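# Move clothes rail from wall hooks onto counter

## Task

Lift the clothes rail free of both wall hooks and set it down lying flat on the counter. Its long axis must be no more than 30° off parallel to the wall. Its midpoint must sit between the two hooks and 18 to 28 cm away from the wall. Open the gripper so the rail is no longer held, then move the arm away. The rail has to stay in that position on its own, with no support from the robot. If the gripper still has the rail at the end, the task counts as failed.

## Robot and tools

ROBOT. There is a single 7-joint arm with a parallel two-finger gripper. The joint columns, in order, are waist, shoulder, upper arm roll, elbow, forearm roll, wrist pitch and wrist roll. Stated joint ranges in radians: waist -6.283 to 6.283, shoulder -2.059 to 2.094, upper arm roll -6.283 to 6.283, elbow -0.192 to 3.927, forearm roll -6.283 to 6.283, wrist pitch -1.693 to 3.142, wrist roll -6.283 to 6.283. The true end of each joint may differ from these by up to 0.010 rad in either direction.

FRAME. Positions are given in the scene frame. Its origin is on the table surface directly under the arm base. +z points up, and +y is to the left when facing along +x. The base itself may be slightly tilted. The gripper's fingers point along its own +z axis and close along its own y axis. end_effector_position is the point between the pads when they are closed, roughly 2 cm short of the fingertips. Closing pushes the tips about 10 mm further along gripper +z. The reported hand position can be off, and more so at long reach.

TOOL execute_actions. Its argument "actions" is a list that is either empty or holds exactly one item.
- Empty list: nothing is commanded and the current state comes back.
- Motion item {"rows": [[...]], "steps": n}: n is 1 to 15 control steps of 1/30 s each, 15 if omitted. rows holds 1 to 15 rows and one row is used per step. If there are fewer rows than steps, the last row is repeated. Each row has 8 numbers. The first 7 are absolute target angles in radians for the joints in the column order above, in the same form that Joint positions prints. The 8th is the absolute gripper opening command from -1 (closed) to +1 (fully open, pad gap 0.084 m). These are targets, not offsets.
- Wait item {"steps": n} with no rows: n is up to 300. It sends nothing new and returns when n steps have passed since the previous result.
The optional "pictures" flag (true/false) controls whether camera images are returned. A call is refused, and nothing is sent, if any target lies more than 0.010 rad beyond its stated range and is also further out than that joint's last reading. A target past the real end is cut to the end, and the result then says "joint sent to its limit". That notice may refer to an earlier action. No notice does not prove there is more room.

MOTION LIMITS. Joint targets move at most 3.14 rad/s and need 0.16 s to reach full speed. Joints are slowed together so they arrive at the same time. On every step, each target is held within 0.623 rad of the measured angle. If the targets would place the gripper more than 70 mm from where it is measured, all of them are pulled back toward the measured angles. Large moves therefore take several calls. Between calls the arm keeps heading for the last row sent. It gives up once it has nearly stopped, is blocked, or a step is HELD. After that, only a new action makes it move or press further. Fingers that are still moving keep moving.

RESULT LINES. The state line gives end_effector_position (m), end_effector_quat_wxyz, and linear (m/s) and angular (rad/s) velocity. Joint positions and Joint velocities list the 7 joints in rad and rad/s, then the pad gap in m and m/s. grip_measured is the measured opening on the -1..+1 command scale. Joint torques list the total drive output per joint. They are nonzero even in free air, and each joint has its own offset, scale and noise. "joint command not followed" means a clearance check altered or blocked targets. Mounting blocks and posts count as part of the arm for this check. HELD marks steps on which your row was not sent, fully or in part.

GRIPPING. To keep hold of something, command an opening clearly below grip_measured. A larger gap squeezes harder, up to about 24 N per pad for objects up to about 6 cm wide. Closing fast can overshoot the force and may pop the fingers open. Commanding the grip_measured you read still presses lightly, but wide parts may slip. Brief external tugs on the held part, or pushes on loose items, can occur.

FAULTS. Load limits in N m: waist 45.5, shoulder 45.5, upper arm roll 27.3, elbow 27.3, forearm roll 27.3, wrist pitch 18.2, wrist roll 18.2. A held object's weight counts toward them. If contact torque reaches a limit, the arm halts, backs that joint off slightly, pauses 10 s and drops the rest of the call. Holding loads heats the motors. MOTOR HOT appears from 65 °C, and at 80 °C the brakes lock (OVER-TEMPERATURE FAULT) until the motors cool. Avoid all stops.

TOOL zoom_image: {"camera": "cam_high" or "cam_low", "region": [x0, y0, x1, y1]}. Pixel coordinates are measured from the top-left of that camera's latest 672x504 image, and the region can be at most 504x504. It returns an enlarged view.

CAMERAS. cam_high is positioned at world [0.426, 0.641, 1.122] looking down. cam_low is at [0.298, -0.794, 0.168] looking across the table. Calibration (K, distortion D, T_world_to_cam) is given in OpenCV convention. It may be off by up to about 2.3° and 9 mm, and a result lists any camera whose numbers changed.

TOOL finished_scene: {"scene": n}, where n is the current scene number. Replying without any tool call also ends everything.

AVOID. Do not drop, slam or knock the rail, and do not push hard on the wall, hooks or counter. Nothing may leave the table. Open the gripper and back away before finishing.

Each tool is called after "Emit:" by a JSON object that holds its "op" and its "data", one argument or row to a line.

## Session

Emit:
{"op": "execute_actions", "data": {
  "actions": []
}}

Scene clock: 0.00 s of 4700.00 s.
end_effector_position=(+0.2268, -0.3959, +0.3472) grip_measured=+1.00 end_effector_quat_wxyz=(-0.203, -0.154, +0.948, +0.191) end_effector_velocity=(+0.001, +0.000, -0.000) end_effector_angular_velocity=(+0.001, -0.000, +0.001)
Joint positions: [-1.036  0.566 -0.065  1.584  0.069  1.576  1.481  0.084]
Joint velocities: [ 0.    -0.     0.001 -0.     0.    -0.     0.    -0.   ]
Joint torques (N m, as the arm reports them, + toward a larger angle): no reading
Motor temperatures (°C, as the motors report them): [28 29 27 29 27 29 27]

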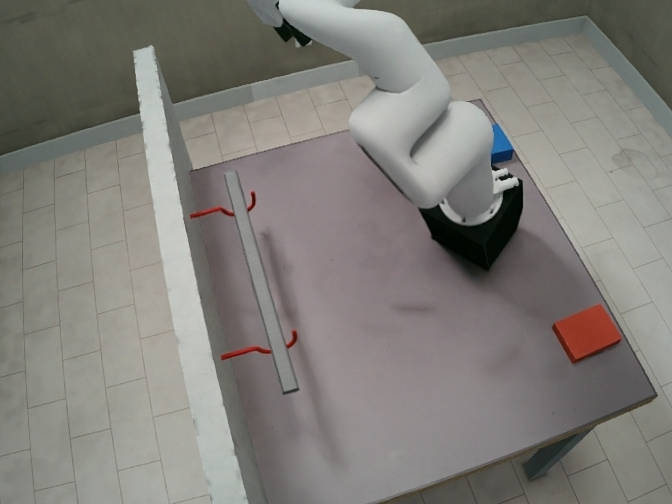

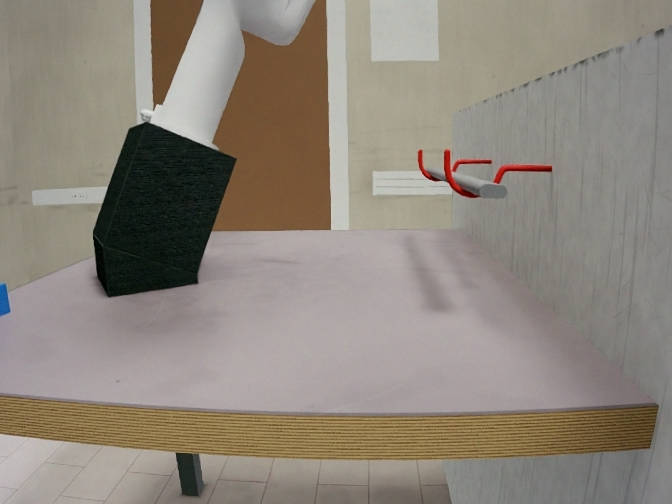

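Emit:
{"op": "execute_actions", "data": {
  "actions": [
    {"rows":[[-0.05,0.281,0,0.673,0,0.392,1.571,1]],"steps":15}
  ],
  "pictures": false
}}

Emit:
{"op": "execute_actions", "data": {
  "actions": [
    {"steps":30}
  ]
}}

Scene clock: 46.13 s of 4700.00 s.
end_effector_position=(+0.3113, -0.3165, +0.2473) grip_measured=+1.00 end_effector_quat_wxyz=(-0.253, -0.301, +0.906, +0.154) end_effector_velocity=(+0.129, +0.244, -0.254) end_effector_angular_velocity=(+0.060, +0.093, +0.773)
Joint positions: [-0.725  0.447 -0.037  1.273  0.04   1.265  1.518  0.084]
Joint velocities: [ 0.753 -0.217  0.049 -0.75  -0.052 -0.747  0.068 -0.   ]
Joint torques (N m, as the arm reports them, + toward a larger angle): [-12.37 -18.34 -11.76  11.28  -0.41  -0.31  -0.23]
Motor temperatures (°C, as the motors report them): [29 33 30 38 27 30 27]
Steps of this call (steps 1 to 90: nothing new was sent; then 42.63 s passed at rest; steps 91 to 105: all 15 steps of this action). Readings (joint positions):
91: [-1.036 0.566 -0.065 1.584 0.069 1.576 1.481]
92: [-1.034 0.565 -0.065 1.582 0.068 1.573 1.481]
94: [-1.008 0.551 -0.069 1.551 0.064 1.540 1.486]
98: [-0.900 0.507 -0.049 1.448 0.054 1.439 1.499]
105: the state above

Scene clock: 56.77 s of 4700.00 s.
end_effector_position=(+0.3675, -0.1922, +0.1286) grip_measured=+1.00 end_effector_quat_wxyz=(-0.251, -0.506, +0.824, +0.046) end_effector_velocity=(-0.000, -0.000, +0.000) end_effector_angular_velocity=(-0.000, -0.000, -0.001)
Joint positions: [-0.263  0.324 -0.078  0.854  0.01   0.684  1.559  0.084]
Joint velocities: [-0.  0. -0. -0. -0. -0.  0.  0.]
Joint torques (N m, as the arm reports them, + toward a larger angle): [-27.63 -17.18 -33.82   6.61  -3.52   0.45  -0.64]
Motor temperatures (°C, as the motors report them): [30 33 41 35 27 30 27]
TORQUE FAULT: the external load on joint 3 (upper arm roll) reached its load limit, and the arm stopped for 10 seconds. The arm's remaining commands of this call were not run. Joint 3 (upper arm roll) moved back by up to 3 degrees. The arm holds there, with its grip as last carried out, and accepts commands again: back off and push less far. The arm stops again, at the same cost, whenever a joint's load reaches its limit.
The stop began at step 19 of this call (marked STOPPED below). From that step on the arm followed nothing that you had sent. Nothing is kept back now, and the robot has no last target.
Steps of this call (steps 1 to 18: the robot went on to your last target; steps 19 to 319: the stop). Readings (joint positions):
1: [-0.700 0.440 -0.035 1.248 0.038 1.240 1.520]
2: [-0.675 0.434 -0.034 1.223 0.037 1.215 1.523]
4: [-0.623 0.421 -0.031 1.175 0.034 1.163 1.527]
8: [-0.519 0.395 -0.025 1.084 0.027 1.049 1.535]
19: [-0.265 0.321 -0.047 0.854 0.009 0.681 1.559] STOPPED
319: the state above

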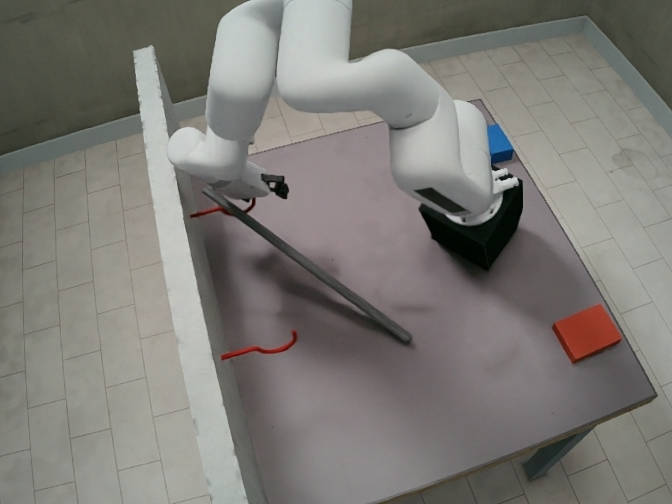

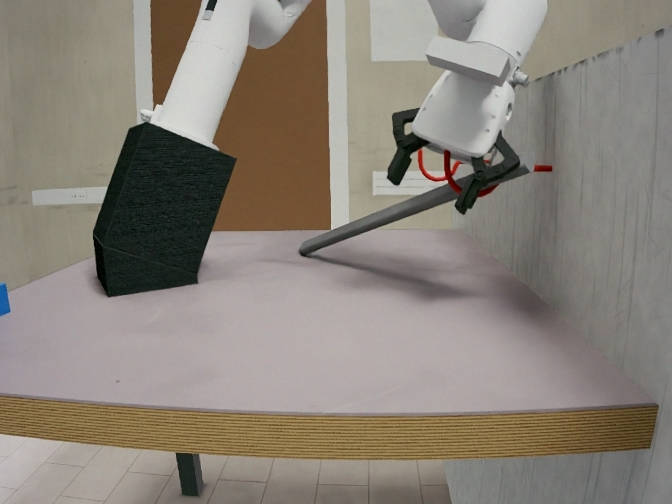

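Emit:
{"op": "execute_actions", "data": {
  "actions": [
    {"rows":[[-0.263,0.08,0,0.854,0,0.684,1.571,1]],"steps":15}
  ]
}}

Scene clock: 96.33 s of 4700.00 s.
end_effector_position=(+0.4350, -0.1608, +0.1955) grip_measured=+0.98 end_effector_quat_wxyz=(-0.196, -0.546, +0.814, -0.022) end_effector_velocity=(-0.000, +0.053, +0.003) end_effector_angular_velocity=(+0.035, +0.017, +0.066)
Joint positions: [-0.271  0.096 -0.015  0.831  0.001  0.699  1.574  0.083]
Joint velocities: [ 0.027 -0.095  0.072 -0.068  0.002  0.031  0.021 -0.   ]
Joint torques (N m, as the arm reports them, + toward a larger angle): [ 12.22 -26.55  12.03  30.53  -0.06  -8.61  -2.81]
Motor temperatures (°C, as the motors report them): [31 33 61 32 28 30 27]
Steps of this call (steps 1 to 90: nothing new was sent; then 36.07 s passed at rest; steps 91 to 105: all 15 steps of this action). Readings (joint positions):
91: [-0.263 0.324 -0.078 0.854 0.010 0.684 1.559]
92: [-0.264 0.323 -0.077 0.854 0.009 0.684 1.559]
94: [-0.266 0.297 -0.073 0.848 0.007 0.686 1.561]
98: [-0.272 0.185 -0.049 0.854 0.001 0.686 1.566]
105: the state above

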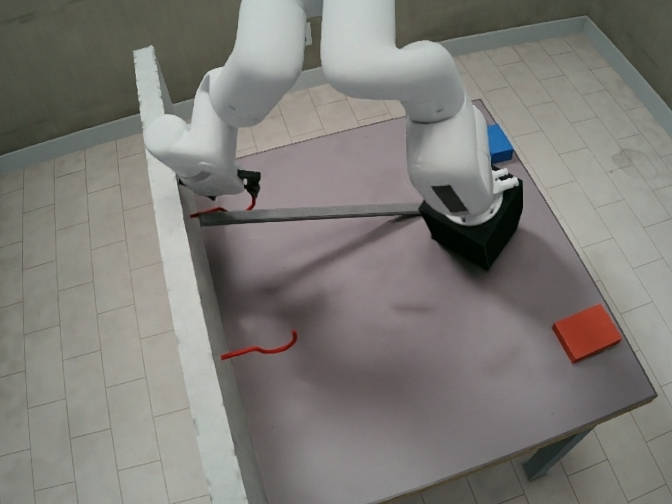

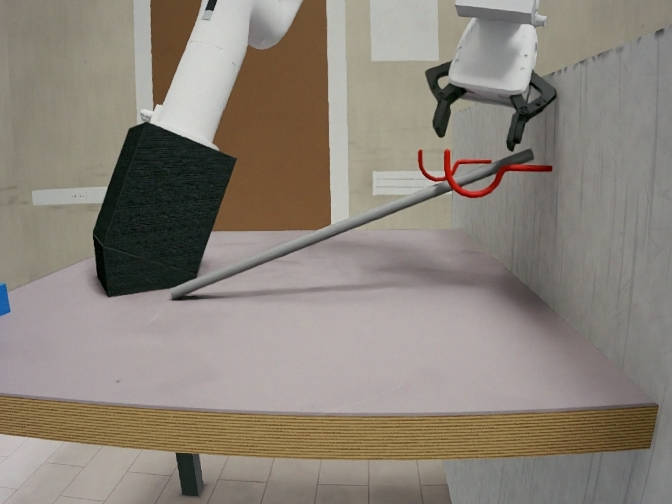

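Emit:
{"op": "execute_actions", "data": {
  "actions": [
    {"rows":[[-0.508,-0.039,0,0.28,0,0.179,0.65,1]],"steps":15}
  ],
  "pictures": false
}}

Emit:
{"op": "execute_actions", "data": {
  "actions": [
    {"steps":30}
  ]
}}

Scene clock: 113.13 s of 4700.00 s.
end_effector_position=(+0.3312, -0.1886, +0.1797) grip_measured=+1.00 end_effector_quat_wxyz=(+0.187, +0.721, -0.666, +0.022) end_effector_velocity=(-0.331, -0.048, -0.038) end_effector_angular_velocity=(+0.223, +0.395, +1.343)
Joint positions: [-0.431 -0.009  0.005  0.449  0.     0.33   0.983  0.084]
Joint velocities: [-0.429 -0.173 -0.027 -0.946  0.    -0.844 -1.867  0.   ]
Joint torques (N m, as the arm reports them, + toward a larger angle): [ -4.55 -11.36  -7.21   8.63   0.24  -0.58  -0.35]
Motor temperatures (°C, as the motors report them): [30 36 47 72 27 45 28]
MOTOR HOT: a motor reached 65 °C. Now the hottest motor, joint 4 (elbow), reports 72 °C. The temperature limit of the motors' drives, at which the controller stops the arm, is 80 °C. To cool a motor, set the load down, stop pushing, or move to a pose that needs little force.
Steps of this call (steps 1 to 30: the robot went on to your last target; steps 31 to 100: nothing new was sent; then 12.97 s passed at rest; steps 101 to 115: all 15 steps of this action). Readings (joint positions):
101: [-0.264 0.081 -0.007 0.820 -0.000 0.704 1.576]
102: [-0.265 0.080 -0.007 0.819 0.000 0.702 1.573]
104: [-0.275 0.072 -0.002 0.796 0.000 0.671 1.539]
108: [-0.332 0.033 0.009 0.671 0.000 0.530 1.368]
115: the state above

Scene clock: 114.13 s of 4700.00 s.
end_effector_position=(+0.2715, -0.1917, +0.1741) grip_measured=+1.00 end_effector_quat_wxyz=(+0.193, +0.799, -0.569, +0.005) end_effector_velocity=(-0.000, +0.000, -0.000) end_effector_angular_velocity=(+0.000, +0.001, -0.001)
Joint positions: [-0.508 -0.039  0.     0.28  -0.     0.179  0.65   0.084]
Joint velocities: [ 0.     0.    -0.    -0.001  0.     0.001  0.001  0.   ]
Joint torques (N m, as the arm reports them, + toward a larger angle): [ -4.34 -10.    -6.62   7.37   0.63  -1.    -0.23]
Motor temperatures (°C, as the motors report them): [30 36 46 70 27 44 28]
MOTOR HOT: still on. Now the hottest motor, joint 4 (elbow), reports 70 °C; a drive's own limit is 80 °C.
Steps of this call (steps 1 to 30: the robot went on to your last target). Readings (joint positions):
1: [-0.446 -0.015 0.004 0.417 0.000 0.301 0.921]
2: [-0.460 -0.020 0.003 0.386 0.000 0.274 0.860]
4: [-0.483 -0.029 0.001 0.333 0.000 0.229 0.760]
8: [-0.502 -0.037 0.001 0.294 -0.000 0.192 0.678]
30: the state above
The arm was judged still, so your last target was given up. Only a new action makes it travel on or press farther. Fingers that are still opening or closing keep moving.

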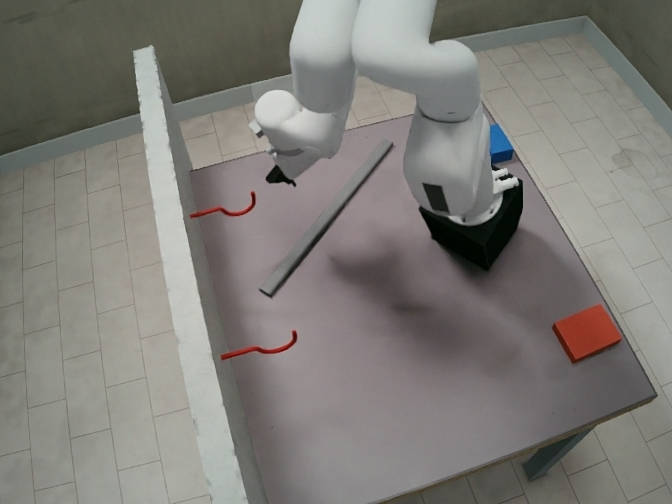

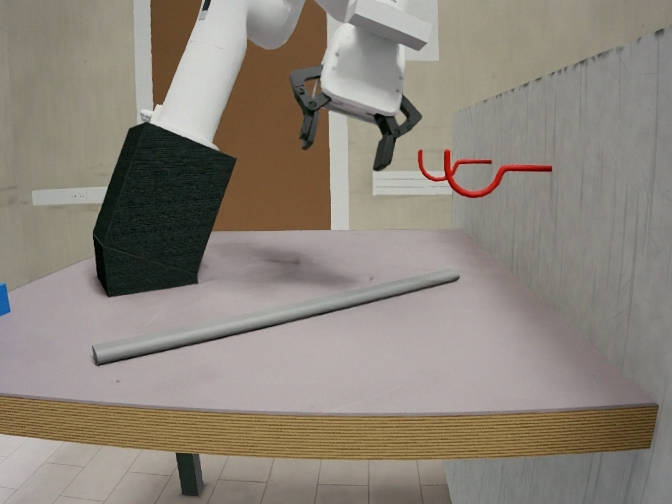

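Emit:
{"op": "execute_actions", "data": {
  "actions": [
    {"rows":[[-0.515,0.4552,0,0.2016,0,-0.3936,1.898,1]],"steps":15}
  ],
  "pictures": false
}}

Emit:
{"op": "execute_actions", "data": {
  "actions": [
    {"steps":20}
  ]
}}

Scene clock: 129.33 s of 4700.00 s.
end_effector_position=(+0.2005, -0.1862, +0.0940) grip_measured=+1.00 end_effector_quat_wxyz=(-0.176, -0.500, +0.844, -0.080) end_effector_velocity=(-0.103, +0.027, -0.079) end_effector_angular_velocity=(-0.590, -0.843, -2.483)
Joint positions: [-0.514  0.395  0.     0.21   0.    -0.319  1.479  0.084]
Joint velocities: [-0.008  0.57  -0.001 -0.091  0.    -0.67   2.679 -0.   ]
Joint torques (N m, as the arm reports them, + toward a larger angle): [ -5.73 -16.29  -6.98   3.16   0.98  -0.79  -0.52]
Motor temperatures (°C, as the motors report them): [29 33 39 50 27 39 27]
MOTOR HOT: cleared. Now the hottest motor, joint 4 (elbow), reports 50 °C.
Steps of this call (steps 1 to 90: nothing new was sent; then 11.70 s passed at rest; steps 91 to 105: all 15 steps of this action). Readings (joint positions):
91: [-0.508 -0.039 -0.000 0.280 -0.000 0.179 0.650]
92: [-0.508 -0.038 -0.000 0.280 -0.000 0.177 0.653]
94: [-0.508 -0.014 -0.000 0.278 -0.000 0.145 0.686]
98: [-0.511 0.148 0.000 0.251 0.000 -0.037 0.899]
105: the state above

Scene clock: 130.00 s of 4700.00 s.
end_effector_position=(+0.1912, -0.1840, +0.0864) grip_measured=+1.00 end_effector_quat_wxyz=(-0.154, -0.314, +0.930, -0.118) end_effector_velocity=(-0.001, +0.001, -0.001) end_effector_angular_velocity=(+0.000, -0.000, -0.007)
Joint positions: [-0.515  0.455 -0.     0.202 -0.    -0.394  1.897  0.084]
Joint velocities: [ 0.001  0.002  0.001 -0.001 -0.    -0.001  0.008 -0.   ]
Joint torques (N m, as the arm reports them, + toward a larger angle): [ -5.65 -10.98  -6.83   0.71   0.79  -1.22  -0.41]
Motor temperatures (°C, as the motors report them): [29 33 39 50 27 39 27]
Steps of this call (steps 1 to 20: the robot went on to your last target). Readings (joint positions):
1: [-0.514 0.411 0.000 0.207 0.000 -0.339 1.566]
2: [-0.515 0.423 0.000 0.206 0.000 -0.354 1.646]
4: [-0.515 0.439 -0.000 0.204 0.000 -0.374 1.768]
8: [-0.515 0.450 -0.000 0.203 -0.000 -0.389 1.865]
20: the state above

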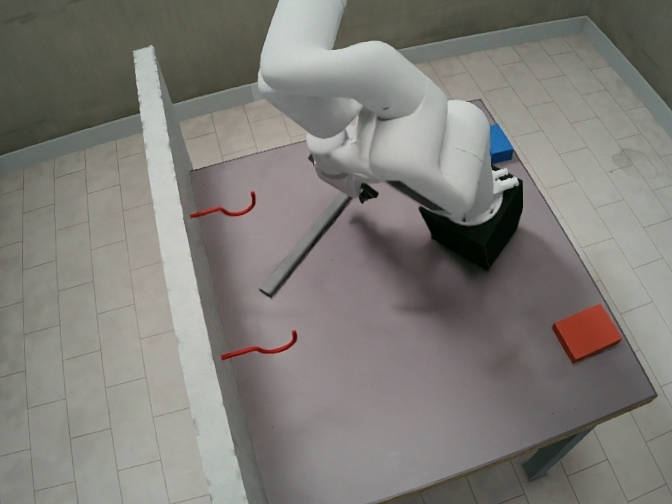

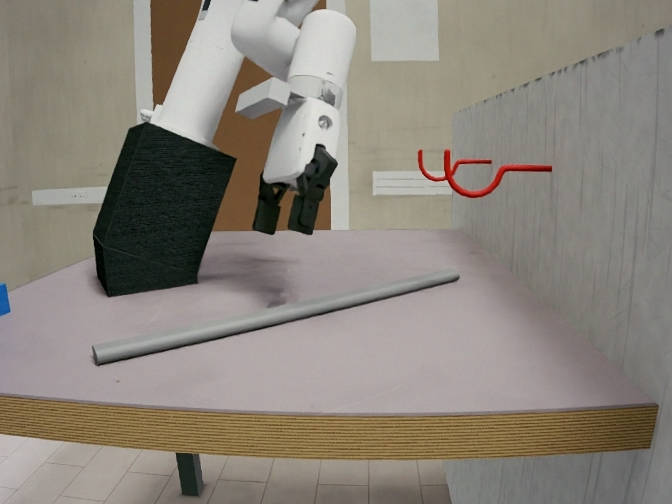

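Emit:
{"op": "execute_actions", "data": {
  "actions": [
    {"rows":[[-0.453,0.755,0,0.3466,0,-0.548,1.898,1]],"steps":15}
  ],
  "pictures": false
}}

Emit:
{"op": "execute_actions", "data": {
  "actions": [
    {"steps":15}
  ]
}}

Scene clock: 133.97 s of 4700.00 s.
end_effector_position=(+0.1884, -0.1887, +0.0282) grip_measured=+1.00 end_effector_quat_wxyz=(-0.154, -0.341, +0.921, -0.110) end_effector_velocity=(+0.005, -0.006, -0.013) end_effector_angular_velocity=(-0.008, -0.014, +0.022)
Joint positions: [-0.455  0.747 -0.     0.342  0.    -0.544  1.898  0.084]
Joint velocities: [ 0.014  0.066 -0.002  0.042  0.    -0.047 -0.002 -0.   ]
Joint torques (N m, as the arm reports them, + toward a larger angle): [ -6.45 -12.77  -7.89  -0.99   1.2   -0.97  -0.27]
Motor temperatures (°C, as the motors report them): [29 33 37 46 27 38 27]
Steps of this call (steps 1 to 15: the robot went on to your last target; steps 16 to 90: nothing new was sent; then 0.47 s passed at rest; steps 91 to 105: all 15 steps of this action). Readings (joint positions):
91: [-0.515 0.455 -0.000 0.202 -0.000 -0.394 1.898]
92: [-0.515 0.457 -0.000 0.202 0.000 -0.395 1.898]
94: [-0.508 0.487 -0.001 0.218 0.000 -0.413 1.898]
98: [-0.472 0.663 0.001 0.303 -0.000 -0.499 1.898]
105: the state above

Scene clock: 134.47 s of 4700.00 s.
end_effector_position=(+0.1883, -0.1888, +0.0265) grip_measured=+1.00 end_effector_quat_wxyz=(-0.154, -0.342, +0.921, -0.110) end_effector_velocity=(-0.000, -0.000, -0.000) end_effector_angular_velocity=(-0.000, +0.001, +0.001)
Joint positions: [-0.453  0.755 -0.     0.347  0.    -0.548  1.898  0.084]
Joint velocities: [ 0.     0.002 -0.001  0.001  0.    -0.001 -0.001 -0.   ]
Joint torques (N m, as the arm reports them, + toward a larger angle): [ -6.44 -12.41  -7.45  -1.28   1.19  -0.93  -0.28]
Motor temperatures (°C, as the motors report them): [29 33 37 46 27 38 27]
Steps of this call (steps 1 to 15: the robot went on to your last target). Readings (joint positions):
1: [-0.454 0.748 -0.000 0.343 0.000 -0.545 1.898]
2: [-0.454 0.750 -0.000 0.344 0.000 -0.546 1.898]
4: [-0.454 0.752 -0.000 0.345 0.000 -0.547 1.898]
8: [-0.453 0.754 -0.000 0.346 0.000 -0.548 1.898]
15: the state above
The arm was judged still, so your last target was given up. Only a new action makes it travel on or press farther. Fingers that are still opening or closing keep moving.

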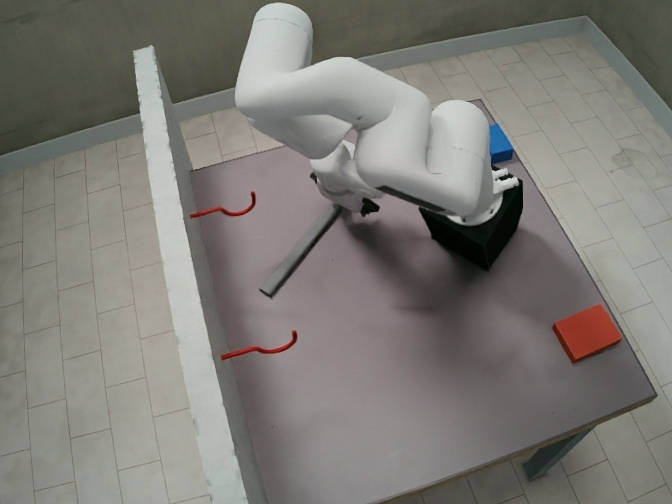

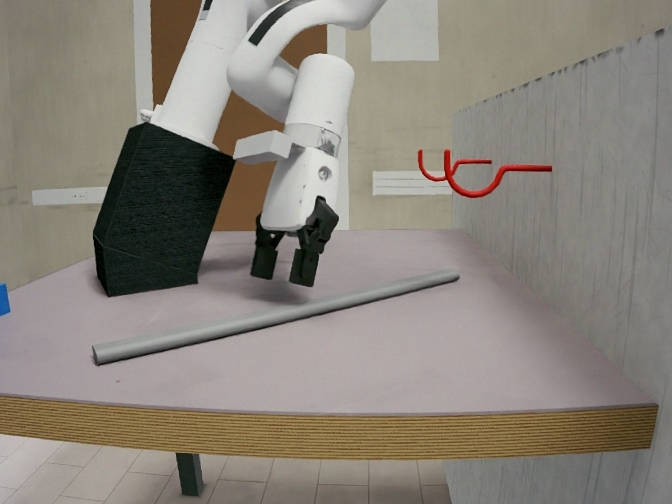

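Emit:
{"op": "zoom_image", "data": {
  "camera": "cam_high",
  "region": [240,120,440,300]
}}

Region (240, 120, 440, 300) of cam_high's 672x504 image, scaled by 2.520, with more detail than that image has; it fills the top 454 rows of this view, and the rest is white.

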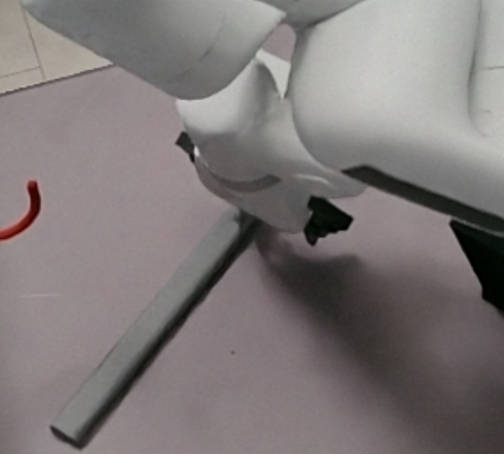

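Emit:
{"op": "execute_actions", "data": {
  "actions": [
    {"rows":[[-0.453,0.755,0,0.3466,0,-0.548,1.898,-1]],"steps":15}
  ]
}}

Scene clock: 144.40 s of 4700.00 s.
end_effector_position=(+0.1882, -0.1887, +0.0264) grip_measured=-1.00 end_effector_quat_wxyz=(-0.154, -0.342, +0.920, -0.110) end_effector_velocity=(-0.000, -0.000, +0.000) end_effector_angular_velocity=(+0.000, +0.001, +0.000)
Joint positions: [-0.453  0.755 -0.     0.347  0.    -0.548  1.898  0.   ]
Joint velocities: [-0.     0.    -0.    -0.     0.     0.001 -0.001  0.   ]
Joint torques (N m, as the arm reports them, + toward a larger angle): [ -6.4  -12.36  -7.7   -1.13   1.32  -0.88  -0.21]
Motor temperatures (°C, as the motors report them): [29 32 35 40 27 36 27]
Steps of this call (steps 1 to 90: nothing new was sent; then 6.43 s passed at rest; steps 91 to 105: all 15 steps of this action). Readings (joint positions):
91: [-0.453 0.755 0.000 0.347 -0.000 -0.548 1.898]
92: [-0.453 0.755 -0.000 0.347 -0.000 -0.548 1.898]
94: [-0.453 0.755 0.000 0.347 -0.000 -0.548 1.898]
98: [-0.453 0.755 0.000 0.347 0.000 -0.548 1.898]
105: the state above

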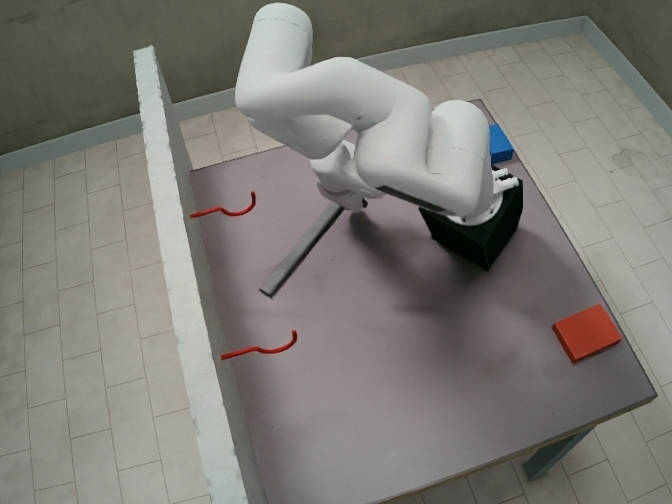

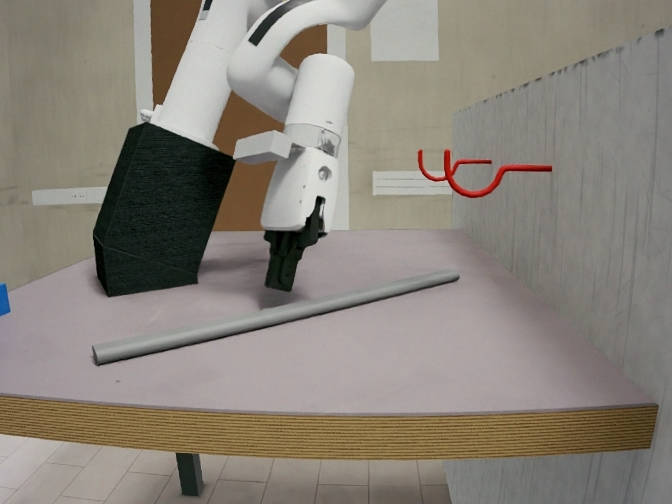

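Emit:
{"op": "execute_actions", "data": {
  "actions": [
    {"rows":[[-0.5637,0.4602,0,0.3189,0,-0.2813,1.842,1]],"steps":15}
  ],
  "pictures": false
}}

Emit:
{"op": "execute_actions", "data": {
  "actions": [
    {"rows":[[-0.5097,0.7282,0,0.4476,0,-0.4206,1.842,1]],"steps":15}
  ],
  "pictures": false
}}

Emit:
{"op": "execute_actions", "data": {
  "actions": [
    {"rows":[[-0.5097,0.7282,0,0.4476,0,-0.4206,1.842,-1]],"steps":15}
  ]
}}

Scene clock: 155.90 s of 4700.00 s.
end_effector_position=(+0.2139, -0.2186, +0.0850) grip_measured=+1.00 end_effector_quat_wxyz=(-0.157, -0.317, +0.928, -0.118) end_effector_velocity=(-0.002, +0.000, +0.011) end_effector_angular_velocity=(+0.015, +0.019, -0.011)
Joint positions: [-0.561  0.469  0.     0.319 -0.    -0.289  1.844  0.084]
Joint velocities: [-0.025 -0.063  0.006 -0.01  -0.001  0.079 -0.018  0.   ]
Joint torques (N m, as the arm reports them, + toward a larger angle): [ -6.43 -12.47  -7.63   2.56   0.88  -1.05  -0.41]
Motor temperatures (°C, as the motors report them): [29 32 34 36 27 34 27]
Steps of this call (steps 1 to 15: the robot went on to your last target; steps 16 to 90: nothing new was sent; then 8.00 s passed at rest; steps 91 to 105: all 15 steps of this action). Readings (joint positions):
91: [-0.453 0.755 0.000 0.347 0.000 -0.548 1.898]
92: [-0.454 0.753 0.000 0.346 -0.000 -0.546 1.898]
94: [-0.465 0.724 0.002 0.342 -0.000 -0.514 1.891]
98: [-0.530 0.549 -0.001 0.330 0.000 -0.366 1.860]
105: the state above

Scene clock: 156.40 s of 4700.00 s.
end_effector_position=(+0.2123, -0.2248, +0.0297) grip_measured=+1.00 end_effector_quat_wxyz=(-0.157, -0.341, +0.920, -0.113) end_effector_velocity=(+0.005, -0.006, -0.011) end_effector_angular_velocity=(-0.010, -0.014, +0.017)
Joint positions: [-0.511  0.721 -0.     0.444  0.    -0.417  1.842  0.084]
Joint velocities: [ 0.011  0.052 -0.003  0.036  0.    -0.038 -0.001  0.   ]
Joint torques (N m, as the arm reports them, + toward a larger angle): [ -7.48 -14.01  -8.45   0.53   1.08  -0.71  -0.26]
Motor temperatures (°C, as the motors report them): [29 32 33 36 27 34 27]
Steps of this call (steps 1 to 15: all 15 steps of this action). Readings (joint positions):
1: [-0.561 0.467 0.000 0.319 -0.000 -0.287 1.843]
2: [-0.561 0.467 0.000 0.319 -0.000 -0.286 1.843]
4: [-0.556 0.495 -0.001 0.335 0.000 -0.303 1.842]
8: [-0.524 0.655 0.001 0.412 -0.000 -0.380 1.842]
15: the state above

Scene clock: 156.90 s of 4700.00 s.
end_effector_position=(+0.2122, -0.2249, +0.0282) grip_measured=-1.00 end_effector_quat_wxyz=(-0.157, -0.341, +0.920, -0.113) end_effector_velocity=(-0.000, +0.000, -0.000) end_effector_angular_velocity=(+0.001, +0.000, -0.001)
Joint positions: [-0.51   0.728 -0.     0.448  0.    -0.421  1.842  0.   ]
Joint velocities: [ 0.001  0.001  0.     0.001 -0.    -0.     0.001  0.   ]
Joint torques (N m, as the arm reports them, + toward a larger angle): [ -7.18 -13.51  -8.52   0.47   1.08  -0.95  -0.25]
Motor temperatures (°C, as the motors report them): [29 32 33 36 27 34 27]
Steps of this call (steps 1 to 15: all 15 steps of this action). Readings (joint positions):
1: [-0.511 0.723 -0.000 0.445 0.000 -0.418 1.842]
2: [-0.511 0.724 -0.000 0.446 0.000 -0.419 1.842]
4: [-0.510 0.726 -0.000 0.447 0.000 -0.420 1.842]
8: [-0.510 0.727 -0.000 0.447 0.000 -0.420 1.842]
15: the state above

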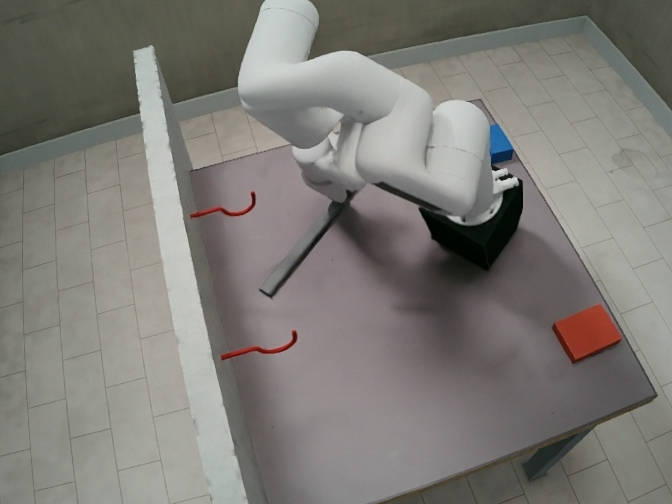

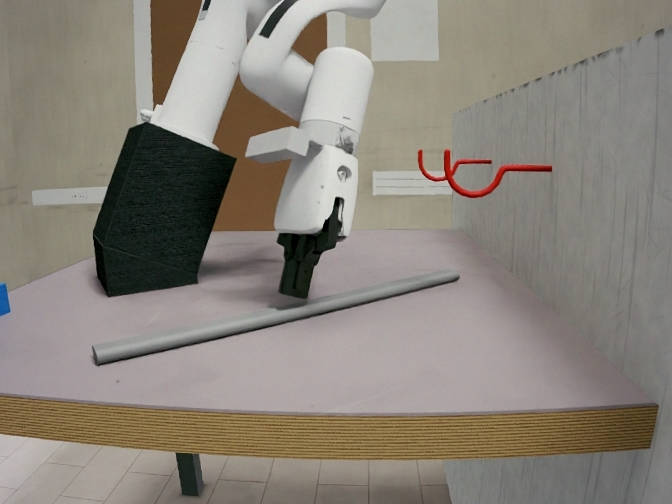

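Emit:
{"op": "execute_actions", "data": {
  "actions": [
    {"rows":[[-0.5097,0.7282,0,0.4476,0,-0.4206,1.842,1]],"steps":12}
  ],
  "pictures": false
}}

Emit:
{"op": "execute_actions", "data": {
  "actions": [
    {"rows":[[-0.492,0.817,0,0.4906,0,-0.4666,1.842,1]],"steps":15}
  ]
}}

Scene clock: 163.50 s of 4700.00 s.
end_effector_position=(+0.2122, -0.2248, +0.0281) grip_measured=+0.86 end_effector_quat_wxyz=(-0.157, -0.342, +0.920, -0.112) end_effector_velocity=(-0.000, +0.000, +0.000) end_effector_angular_velocity=(+0.000, +0.000, +0.001)
Joint positions: [-0.51   0.728 -0.     0.448 -0.    -0.421  1.842  0.079]
Joint velocities: [ 0.    -0.    -0.    -0.     0.    -0.    -0.001  0.184]
Joint torques (N m, as the arm reports them, + toward a larger angle): [ -7.53 -13.64  -8.51   0.68   1.11  -0.89  -0.32]
Motor temperatures (°C, as the motors report them): [29 32 33 34 27 34 27]
Steps of this call (steps 1 to 15: the robot went on to your last target; steps 16 to 90: nothing new was sent; then 3.20 s passed at rest; steps 91 to 102: all 12 steps of this action). Readings (joint positions):
91: [-0.510 0.728 -0.000 0.448 0.000 -0.421 1.842]
92: [-0.510 0.728 0.000 0.448 -0.000 -0.421 1.842]
94: [-0.510 0.728 0.000 0.448 0.000 -0.421 1.842]
98: [-0.510 0.728 0.000 0.448 0.000 -0.421 1.842]
102: the state above

Scene clock: 164.00 s of 4700.00 s.
end_effector_position=(+0.2082, -0.2249, +0.0080) grip_measured=+1.00 end_effector_quat_wxyz=(-0.157, -0.350, +0.917, -0.111) end_effector_velocity=(-0.000, +0.000, -0.003) end_effector_angular_velocity=(+0.001, +0.000, +0.002)
Joint positions: [-0.492  0.815 -0.     0.49   0.    -0.466  1.842  0.084]
Joint velocities: [ 0.002  0.012  0.001  0.005 -0.    -0.006  0.001 -0.   ]
Joint torques (N m, as the arm reports them, + toward a larger angle): [ -7.48 -14.25  -8.48  -0.16   0.91  -1.01  -0.28]
Motor temperatures (°C, as the motors report them): [29 32 33 34 27 34 27]
Steps of this call (steps 1 to 15: all 15 steps of this action). Readings (joint positions):
1: [-0.510 0.728 -0.000 0.448 -0.000 -0.421 1.842]
2: [-0.509 0.730 -0.000 0.449 0.000 -0.422 1.842]
4: [-0.504 0.756 -0.001 0.463 0.000 -0.437 1.842]
8: [-0.494 0.805 0.001 0.483 -0.000 -0.459 1.842]
15: the state above

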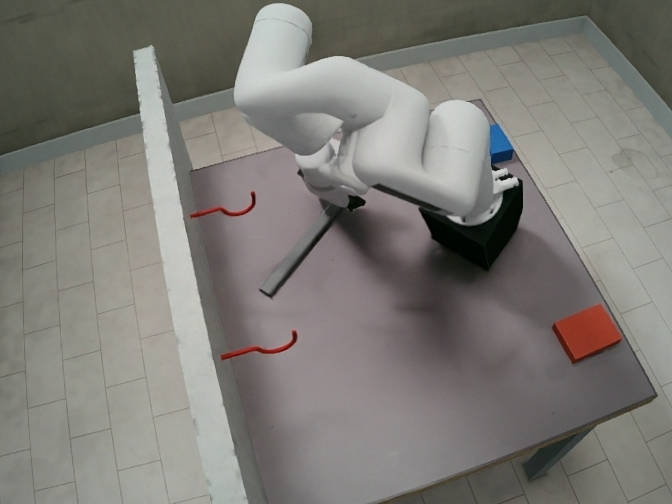

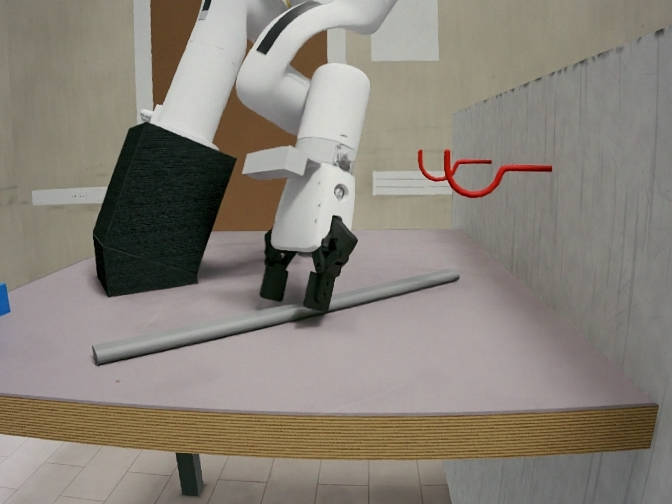

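Looks like it straddles now.

Emit:
{"op": "execute_actions", "data": {
  "actions": [
    {"rows":[[-0.492,0.817,0,0.4906,0,-0.4666,1.842,-1]],"steps":15}
  ],
  "pictures": false
}}

Scene clock: 166.90 s of 4700.00 s.
end_effector_position=(+0.2079, -0.2248, +0.0076) grip_measured=-0.37 end_effector_quat_wxyz=(-0.157, -0.349, +0.917, -0.111) end_effector_velocity=(+0.000, +0.001, -0.000) end_effector_angular_velocity=(+0.001, -0.001, +0.001)
Joint positions: [-0.492  0.817 -0.     0.491  0.    -0.467  1.842  0.028]
Joint velocities: [ 0.     0.     0.001  0.    -0.    -0.     0.001  0.   ]
Joint torques (N m, as the arm reports them, + toward a larger angle): [ -7.16 -13.74  -8.23   0.1    0.79  -0.85  -0.32]
Motor temperatures (°C, as the motors report them): [29 32 33 34 27 33 27]
Steps of this call (steps 1 to 15: the robot went on to your last target; steps 16 to 72: nothing new was sent; steps 73 to 87: all 15 steps of this action). Readings (joint positions):
73: [-0.492 0.817 0.000 0.491 -0.000 -0.467 1.842]
74: [-0.492 0.817 -0.000 0.491 -0.000 -0.467 1.842]
76: [-0.492 0.817 0.000 0.491 -0.000 -0.467 1.842]
80: [-0.492 0.817 0.000 0.490 -0.000 -0.466 1.842]
87: the state above

Emit:
{"op": "execute_actions", "data": {
  "actions": [
    {"rows":[[-0.5637,0.4602,0,0.3189,0,-0.2813,1.842,-1]],"steps":15}
  ],
  "pictures": false
}}

Emit:
{"op": "execute_actions", "data": {
  "actions": [
    {"rows":[[0.1575,0.1524,0,0.2538,0,-0.0386,1.612,-1]],"steps":15}
  ],
  "pictures": false
}}

Emit:
{"op": "execute_actions", "data": {
  "actions": [
    {"steps":30}
  ]
}}

Scene clock: 177.70 s of 4700.00 s.
end_effector_position=(+0.2147, -0.2197, +0.0844) grip_measured=-0.37 end_effector_quat_wxyz=(-0.157, -0.318, +0.928, -0.118) end_effector_velocity=(-0.010, +0.011, +0.017) end_effector_angular_velocity=(+0.013, +0.017, -0.025)
Joint positions: [-0.561  0.472  0.     0.324 -0.    -0.287  1.842  0.028]
Joint velocities: [-0.02  -0.094  0.005 -0.057 -0.     0.066  0.     0.   ]
Joint torques (N m, as the arm reports them, + toward a larger angle): [ -6.91 -12.45  -8.51   3.21   1.06  -1.48  -0.28]
Motor temperatures (°C, as the motors report them): [29 32 32 32 27 33 27]
Steps of this call (steps 1 to 15: the robot went on to your last target; steps 16 to 90: nothing new was sent; then 7.30 s passed at rest; steps 91 to 105: all 15 steps of this action). Readings (joint positions):
91: [-0.492 0.817 0.000 0.491 -0.000 -0.467 1.842]
92: [-0.492 0.815 0.000 0.490 -0.000 -0.465 1.842]
94: [-0.498 0.786 0.002 0.474 -0.001 -0.447 1.842]
98: [-0.537 0.594 0.000 0.384 -0.000 -0.352 1.842]
105: the state above

Scene clock: 178.20 s of 4700.00 s.
end_effector_position=(+0.2836, -0.0896, +0.0711) grip_measured=-0.37 end_effector_quat_wxyz=(-0.158, -0.577, +0.799, -0.052) end_effector_velocity=(+0.089, +0.362, -0.023) end_effector_angular_velocity=(+0.435, +0.356, +1.370)
Joint positions: [-0.111  0.266  0.001  0.279 -0.    -0.128  1.695  0.028]
Joint velocities: [ 1.138 -0.482 -0.005 -0.105  0.     0.374 -0.351  0.   ]
Joint torques (N m, as the arm reports them, + toward a larger angle): [ -4.66 -12.79  -6.24   1.31   0.9   -0.83  -0.38]
Motor temperatures (°C, as the motors report them): [29 32 32 32 27 32 27]
Steps of this call (steps 1 to 15: all 15 steps of this action). Readings (joint positions):
1: [-0.562 0.469 0.000 0.322 -0.000 -0.285 1.842]
2: [-0.560 0.467 -0.000 0.321 -0.000 -0.283 1.841]
4: [-0.531 0.450 -0.004 0.317 0.001 -0.269 1.829]
8: [-0.377 0.378 0.002 0.304 -0.000 -0.215 1.777]
15: the state above

Scene clock: 179.20 s of 4700.00 s.
end_effector_position=(+0.2924, -0.0022, +0.0689) grip_measured=-0.37 end_effector_quat_wxyz=(+0.151, +0.708, -0.690, +0.012) end_effector_velocity=(+0.000, +0.001, -0.000) end_effector_angular_velocity=(+0.001, -0.001, +0.002)
Joint positions: [ 0.157  0.152 -0.     0.254  0.    -0.039  1.612  0.028]
Joint velocities: [ 0.001 -0.     0.001  0.    -0.    -0.001 -0.001  0.   ]
Joint torques (N m, as the arm reports them, + toward a larger angle): [ -2.79 -12.04  -4.48   2.27   0.29  -0.83  -0.28]
Motor temperatures (°C, as the motors report them): [29 32 32 32 27 32 27]
Steps of this call (steps 1 to 30: the robot went on to your last target). Readings (joint positions):
1: [-0.073 0.250 0.001 0.275 -0.000 -0.115 1.683]
2: [-0.035 0.234 0.001 0.272 -0.000 -0.102 1.672]
4: [0.041 0.202 0.001 0.265 -0.000 -0.078 1.648]
8: [0.130 0.164 0.002 0.256 -0.000 -0.049 1.621]
30: the state above
The arm was judged still, so your last target was given up. Only a new action makes it travel on or press farther. Fingers that are still opening or closing keep moving.

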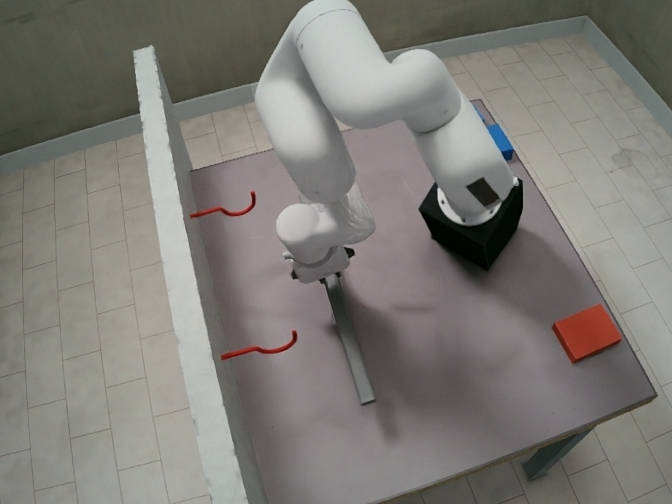

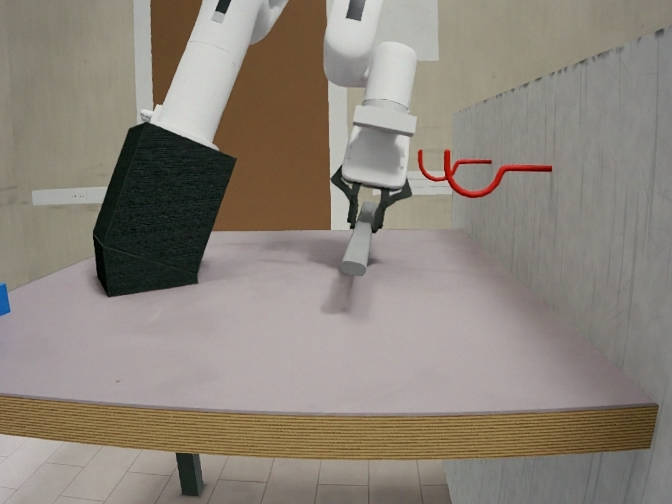

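Emit:
{"op": "execute_actions", "data": {
  "actions": [
    {"rows":[[0.182,0.4475,0,0.3807,0,-0.2068,1.637,-1]],"steps":15}
  ]
}}

Scene clock: 183.23 s of 4700.00 s.
end_effector_position=(+0.2932, -0.0033, +0.0117) grip_measured=-0.39 end_effector_quat_wxyz=(+0.149, +0.710, -0.688, +0.009) end_effector_velocity=(+0.014, +0.028, -0.017) end_effector_angular_velocity=(+0.045, -0.031, +0.066)
Joint positions: [ 0.183  0.439  0.005  0.378 -0.001 -0.202  1.636  0.027]
Joint velocities: [ 0.03   0.054  0.04   0.042 -0.006 -0.061  0.005 -0.075]
Joint torques (N m, as the arm reports them, + toward a larger angle): [ -9.58 -13.71 -14.27  -0.74   2.87  -0.19  -0.3 ]
Motor temperatures (°C, as the motors report them): [29 32 32 32 27 32 27]
Steps of this call (steps 1 to 90: nothing new was sent; then 0.53 s passed at rest; steps 91 to 105: all 15 steps of this action). Readings (joint positions):
91: [0.158 0.152 0.000 0.254 0.000 -0.039 1.612]
92: [0.158 0.154 -0.000 0.255 0.000 -0.040 1.612]
94: [0.160 0.184 -0.000 0.268 0.000 -0.060 1.615]
98: [0.175 0.358 0.000 0.343 -0.000 -0.154 1.629]
105: the state above

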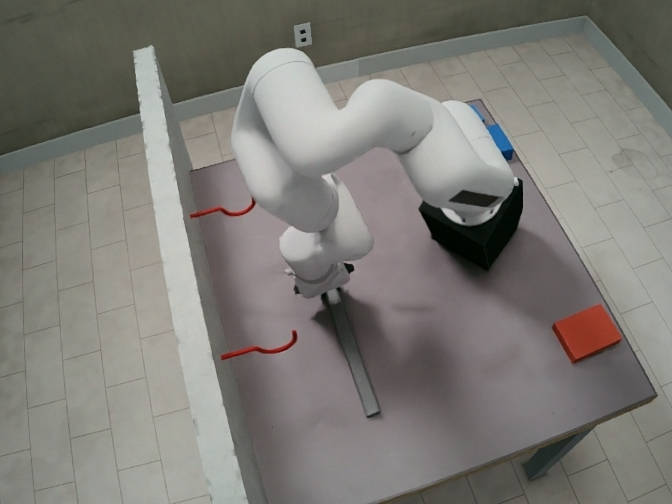

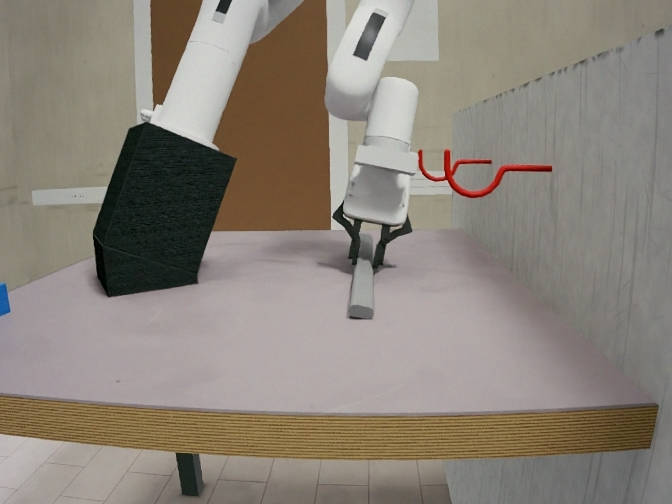

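Release and lift away.

Emit:
{"op": "execute_actions", "data": {
  "actions": [
    {"rows":[[0.182,0.4475,0,0.3807,0,-0.2068,1.637,1]],"steps":15}
  ],
  "pictures": false
}}

Emit:
{"op": "execute_actions", "data": {
  "actions": [
    {"rows":[[0.1575,0.05,0,0.2538,0,-0.0386,1.612,1]],"steps":15}
  ],
  "pictures": false
}}

Scene clock: 187.60 s of 4700.00 s.
end_effector_position=(+0.2926, -0.0061, +0.0103) grip_measured=+1.00 end_effector_quat_wxyz=(+0.150, +0.708, -0.690, +0.010) end_effector_velocity=(+0.003, -0.004, +0.002) end_effector_angular_velocity=(-0.006, -0.009, -0.008)
Joint positions: [ 0.183  0.449  0.001  0.381 -0.    -0.207  1.637  0.084]
Joint velocities: [-0.003 -0.007 -0.007 -0.002  0.002 -0.002 -0.    -0.   ]
Joint torques (N m, as the arm reports them, + toward a larger angle): [ -2.8  -13.53  -4.67  -0.01   0.45  -0.76  -0.3 ]
Motor temperatures (°C, as the motors report them): [29 32 32 32 27 32 27]
Steps of this call (steps 1 to 15: the robot went on to your last target; steps 16 to 100: nothing new was sent; then 0.53 s passed at rest; steps 101 to 115: all 15 steps of this action). Readings (joint positions):
101: [0.182 0.447 0.000 0.381 -0.000 -0.207 1.637]
102: [0.182 0.449 0.002 0.381 -0.001 -0.206 1.637]
104: [0.186 0.454 0.009 0.381 -0.002 -0.204 1.637]
108: [0.185 0.452 0.006 0.381 -0.001 -0.205 1.637]
115: the state above

Scene clock: 188.10 s of 4700.00 s.
end_effector_position=(+0.3288, +0.0057, +0.0878) grip_measured=+1.00 end_effector_quat_wxyz=(+0.115, +0.714, -0.689, +0.044) end_effector_velocity=(-0.010, +0.002, +0.021) end_effector_angular_velocity=(-0.001, +0.010, +0.006)
Joint positions: [ 0.158  0.065  0.     0.258 -0.    -0.045  1.613  0.084]
Joint velocities: [-0.008 -0.123  0.003 -0.058 -0.     0.074 -0.012 -0.   ]
Joint torques (N m, as the arm reports them, + toward a larger angle): [ -2.05 -10.51  -4.06   4.22   0.43  -1.56  -0.21]
Motor temperatures (°C, as the motors report them): [29 32 31 32 27 32 27]
Steps of this call (steps 1 to 15: all 15 steps of this action). Readings (joint positions):
1: [0.182 0.448 0.001 0.381 -0.000 -0.207 1.637]
2: [0.182 0.446 0.001 0.380 -0.000 -0.205 1.637]
4: [0.180 0.417 0.001 0.369 -0.000 -0.191 1.635]
8: [0.168 0.220 0.000 0.309 -0.000 -0.111 1.623]
15: the state above

Checking how the rail ended up now that the arm is clear.

Emit:
{"op": "execute_actions", "data": {
  "actions": [],
  "pictures": true
}}

Scene clock: 192.77 s of 4700.00 s.
end_effector_position=(+0.3298, +0.0061, +0.0907) grip_measured=+1.00 end_effector_quat_wxyz=(+0.113, +0.715, -0.689, +0.046) end_effector_velocity=(-0.000, +0.000, -0.000) end_effector_angular_velocity=(+0.000, +0.000, -0.001)
Joint positions: [ 0.158  0.05   0.     0.254  0.    -0.039  1.612  0.084]
Joint velocities: [ 0.    -0.     0.001  0.    -0.     0.001  0.002 -0.   ]
Joint torques (N m, as the arm reports them, + toward a larger angle): [ -2.24 -11.33  -4.17   3.94   0.43  -0.88  -0.24]
Motor temperatures (°C, as the motors report them): [29 32 31 31 27 32 27]
Steps of this call (steps 1 to 30: the robot went on to your last target; steps 31 to 100: nothing new was sent; then 1.33 s passed at rest). Readings (joint positions):
1: [0.158 0.061 0.000 0.257 -0.000 -0.043 1.613]
2: [0.158 0.059 0.000 0.256 -0.000 -0.042 1.613]
4: [0.158 0.055 0.000 0.255 -0.000 -0.040 1.612]
8: [0.158 0.052 0.000 0.254 -0.000 -0.039 1.612]
100: the state above
The arm was judged still, so your last target was given up. Only a new action makes it travel on or press farther. Fingers that are still opening or closing keep moving.

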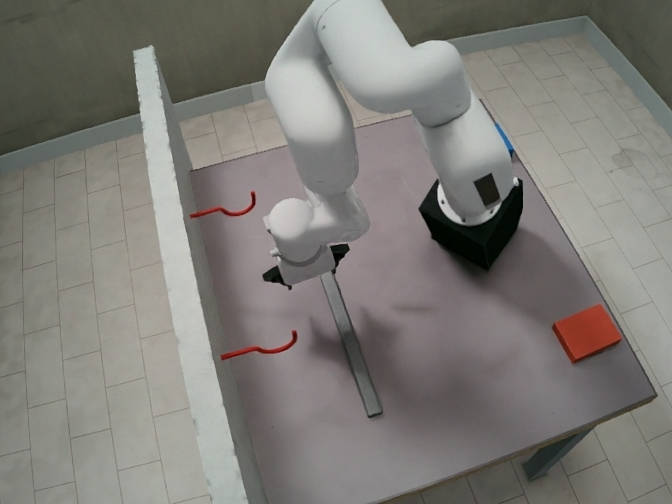

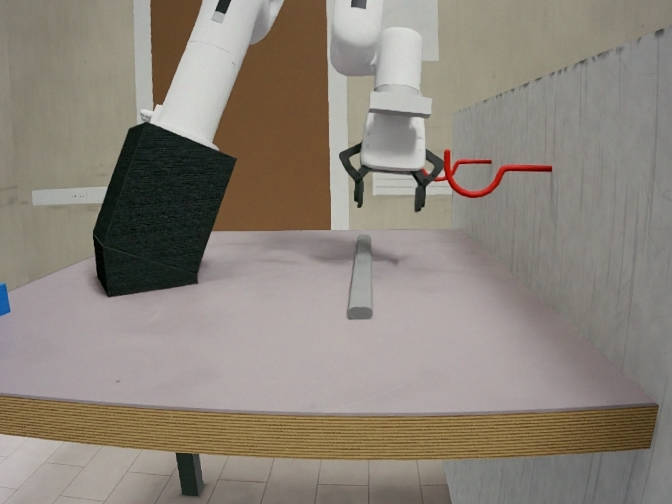

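The rail is lying flat and roughly parallel to the wall. By my camera estimate it's centred between the hooks and about 22 cm out, and the gripper is clear.

Emit:
{"op": "finished_scene", "data": {
  "scene": 1
}}

The scene is finished: the task was done.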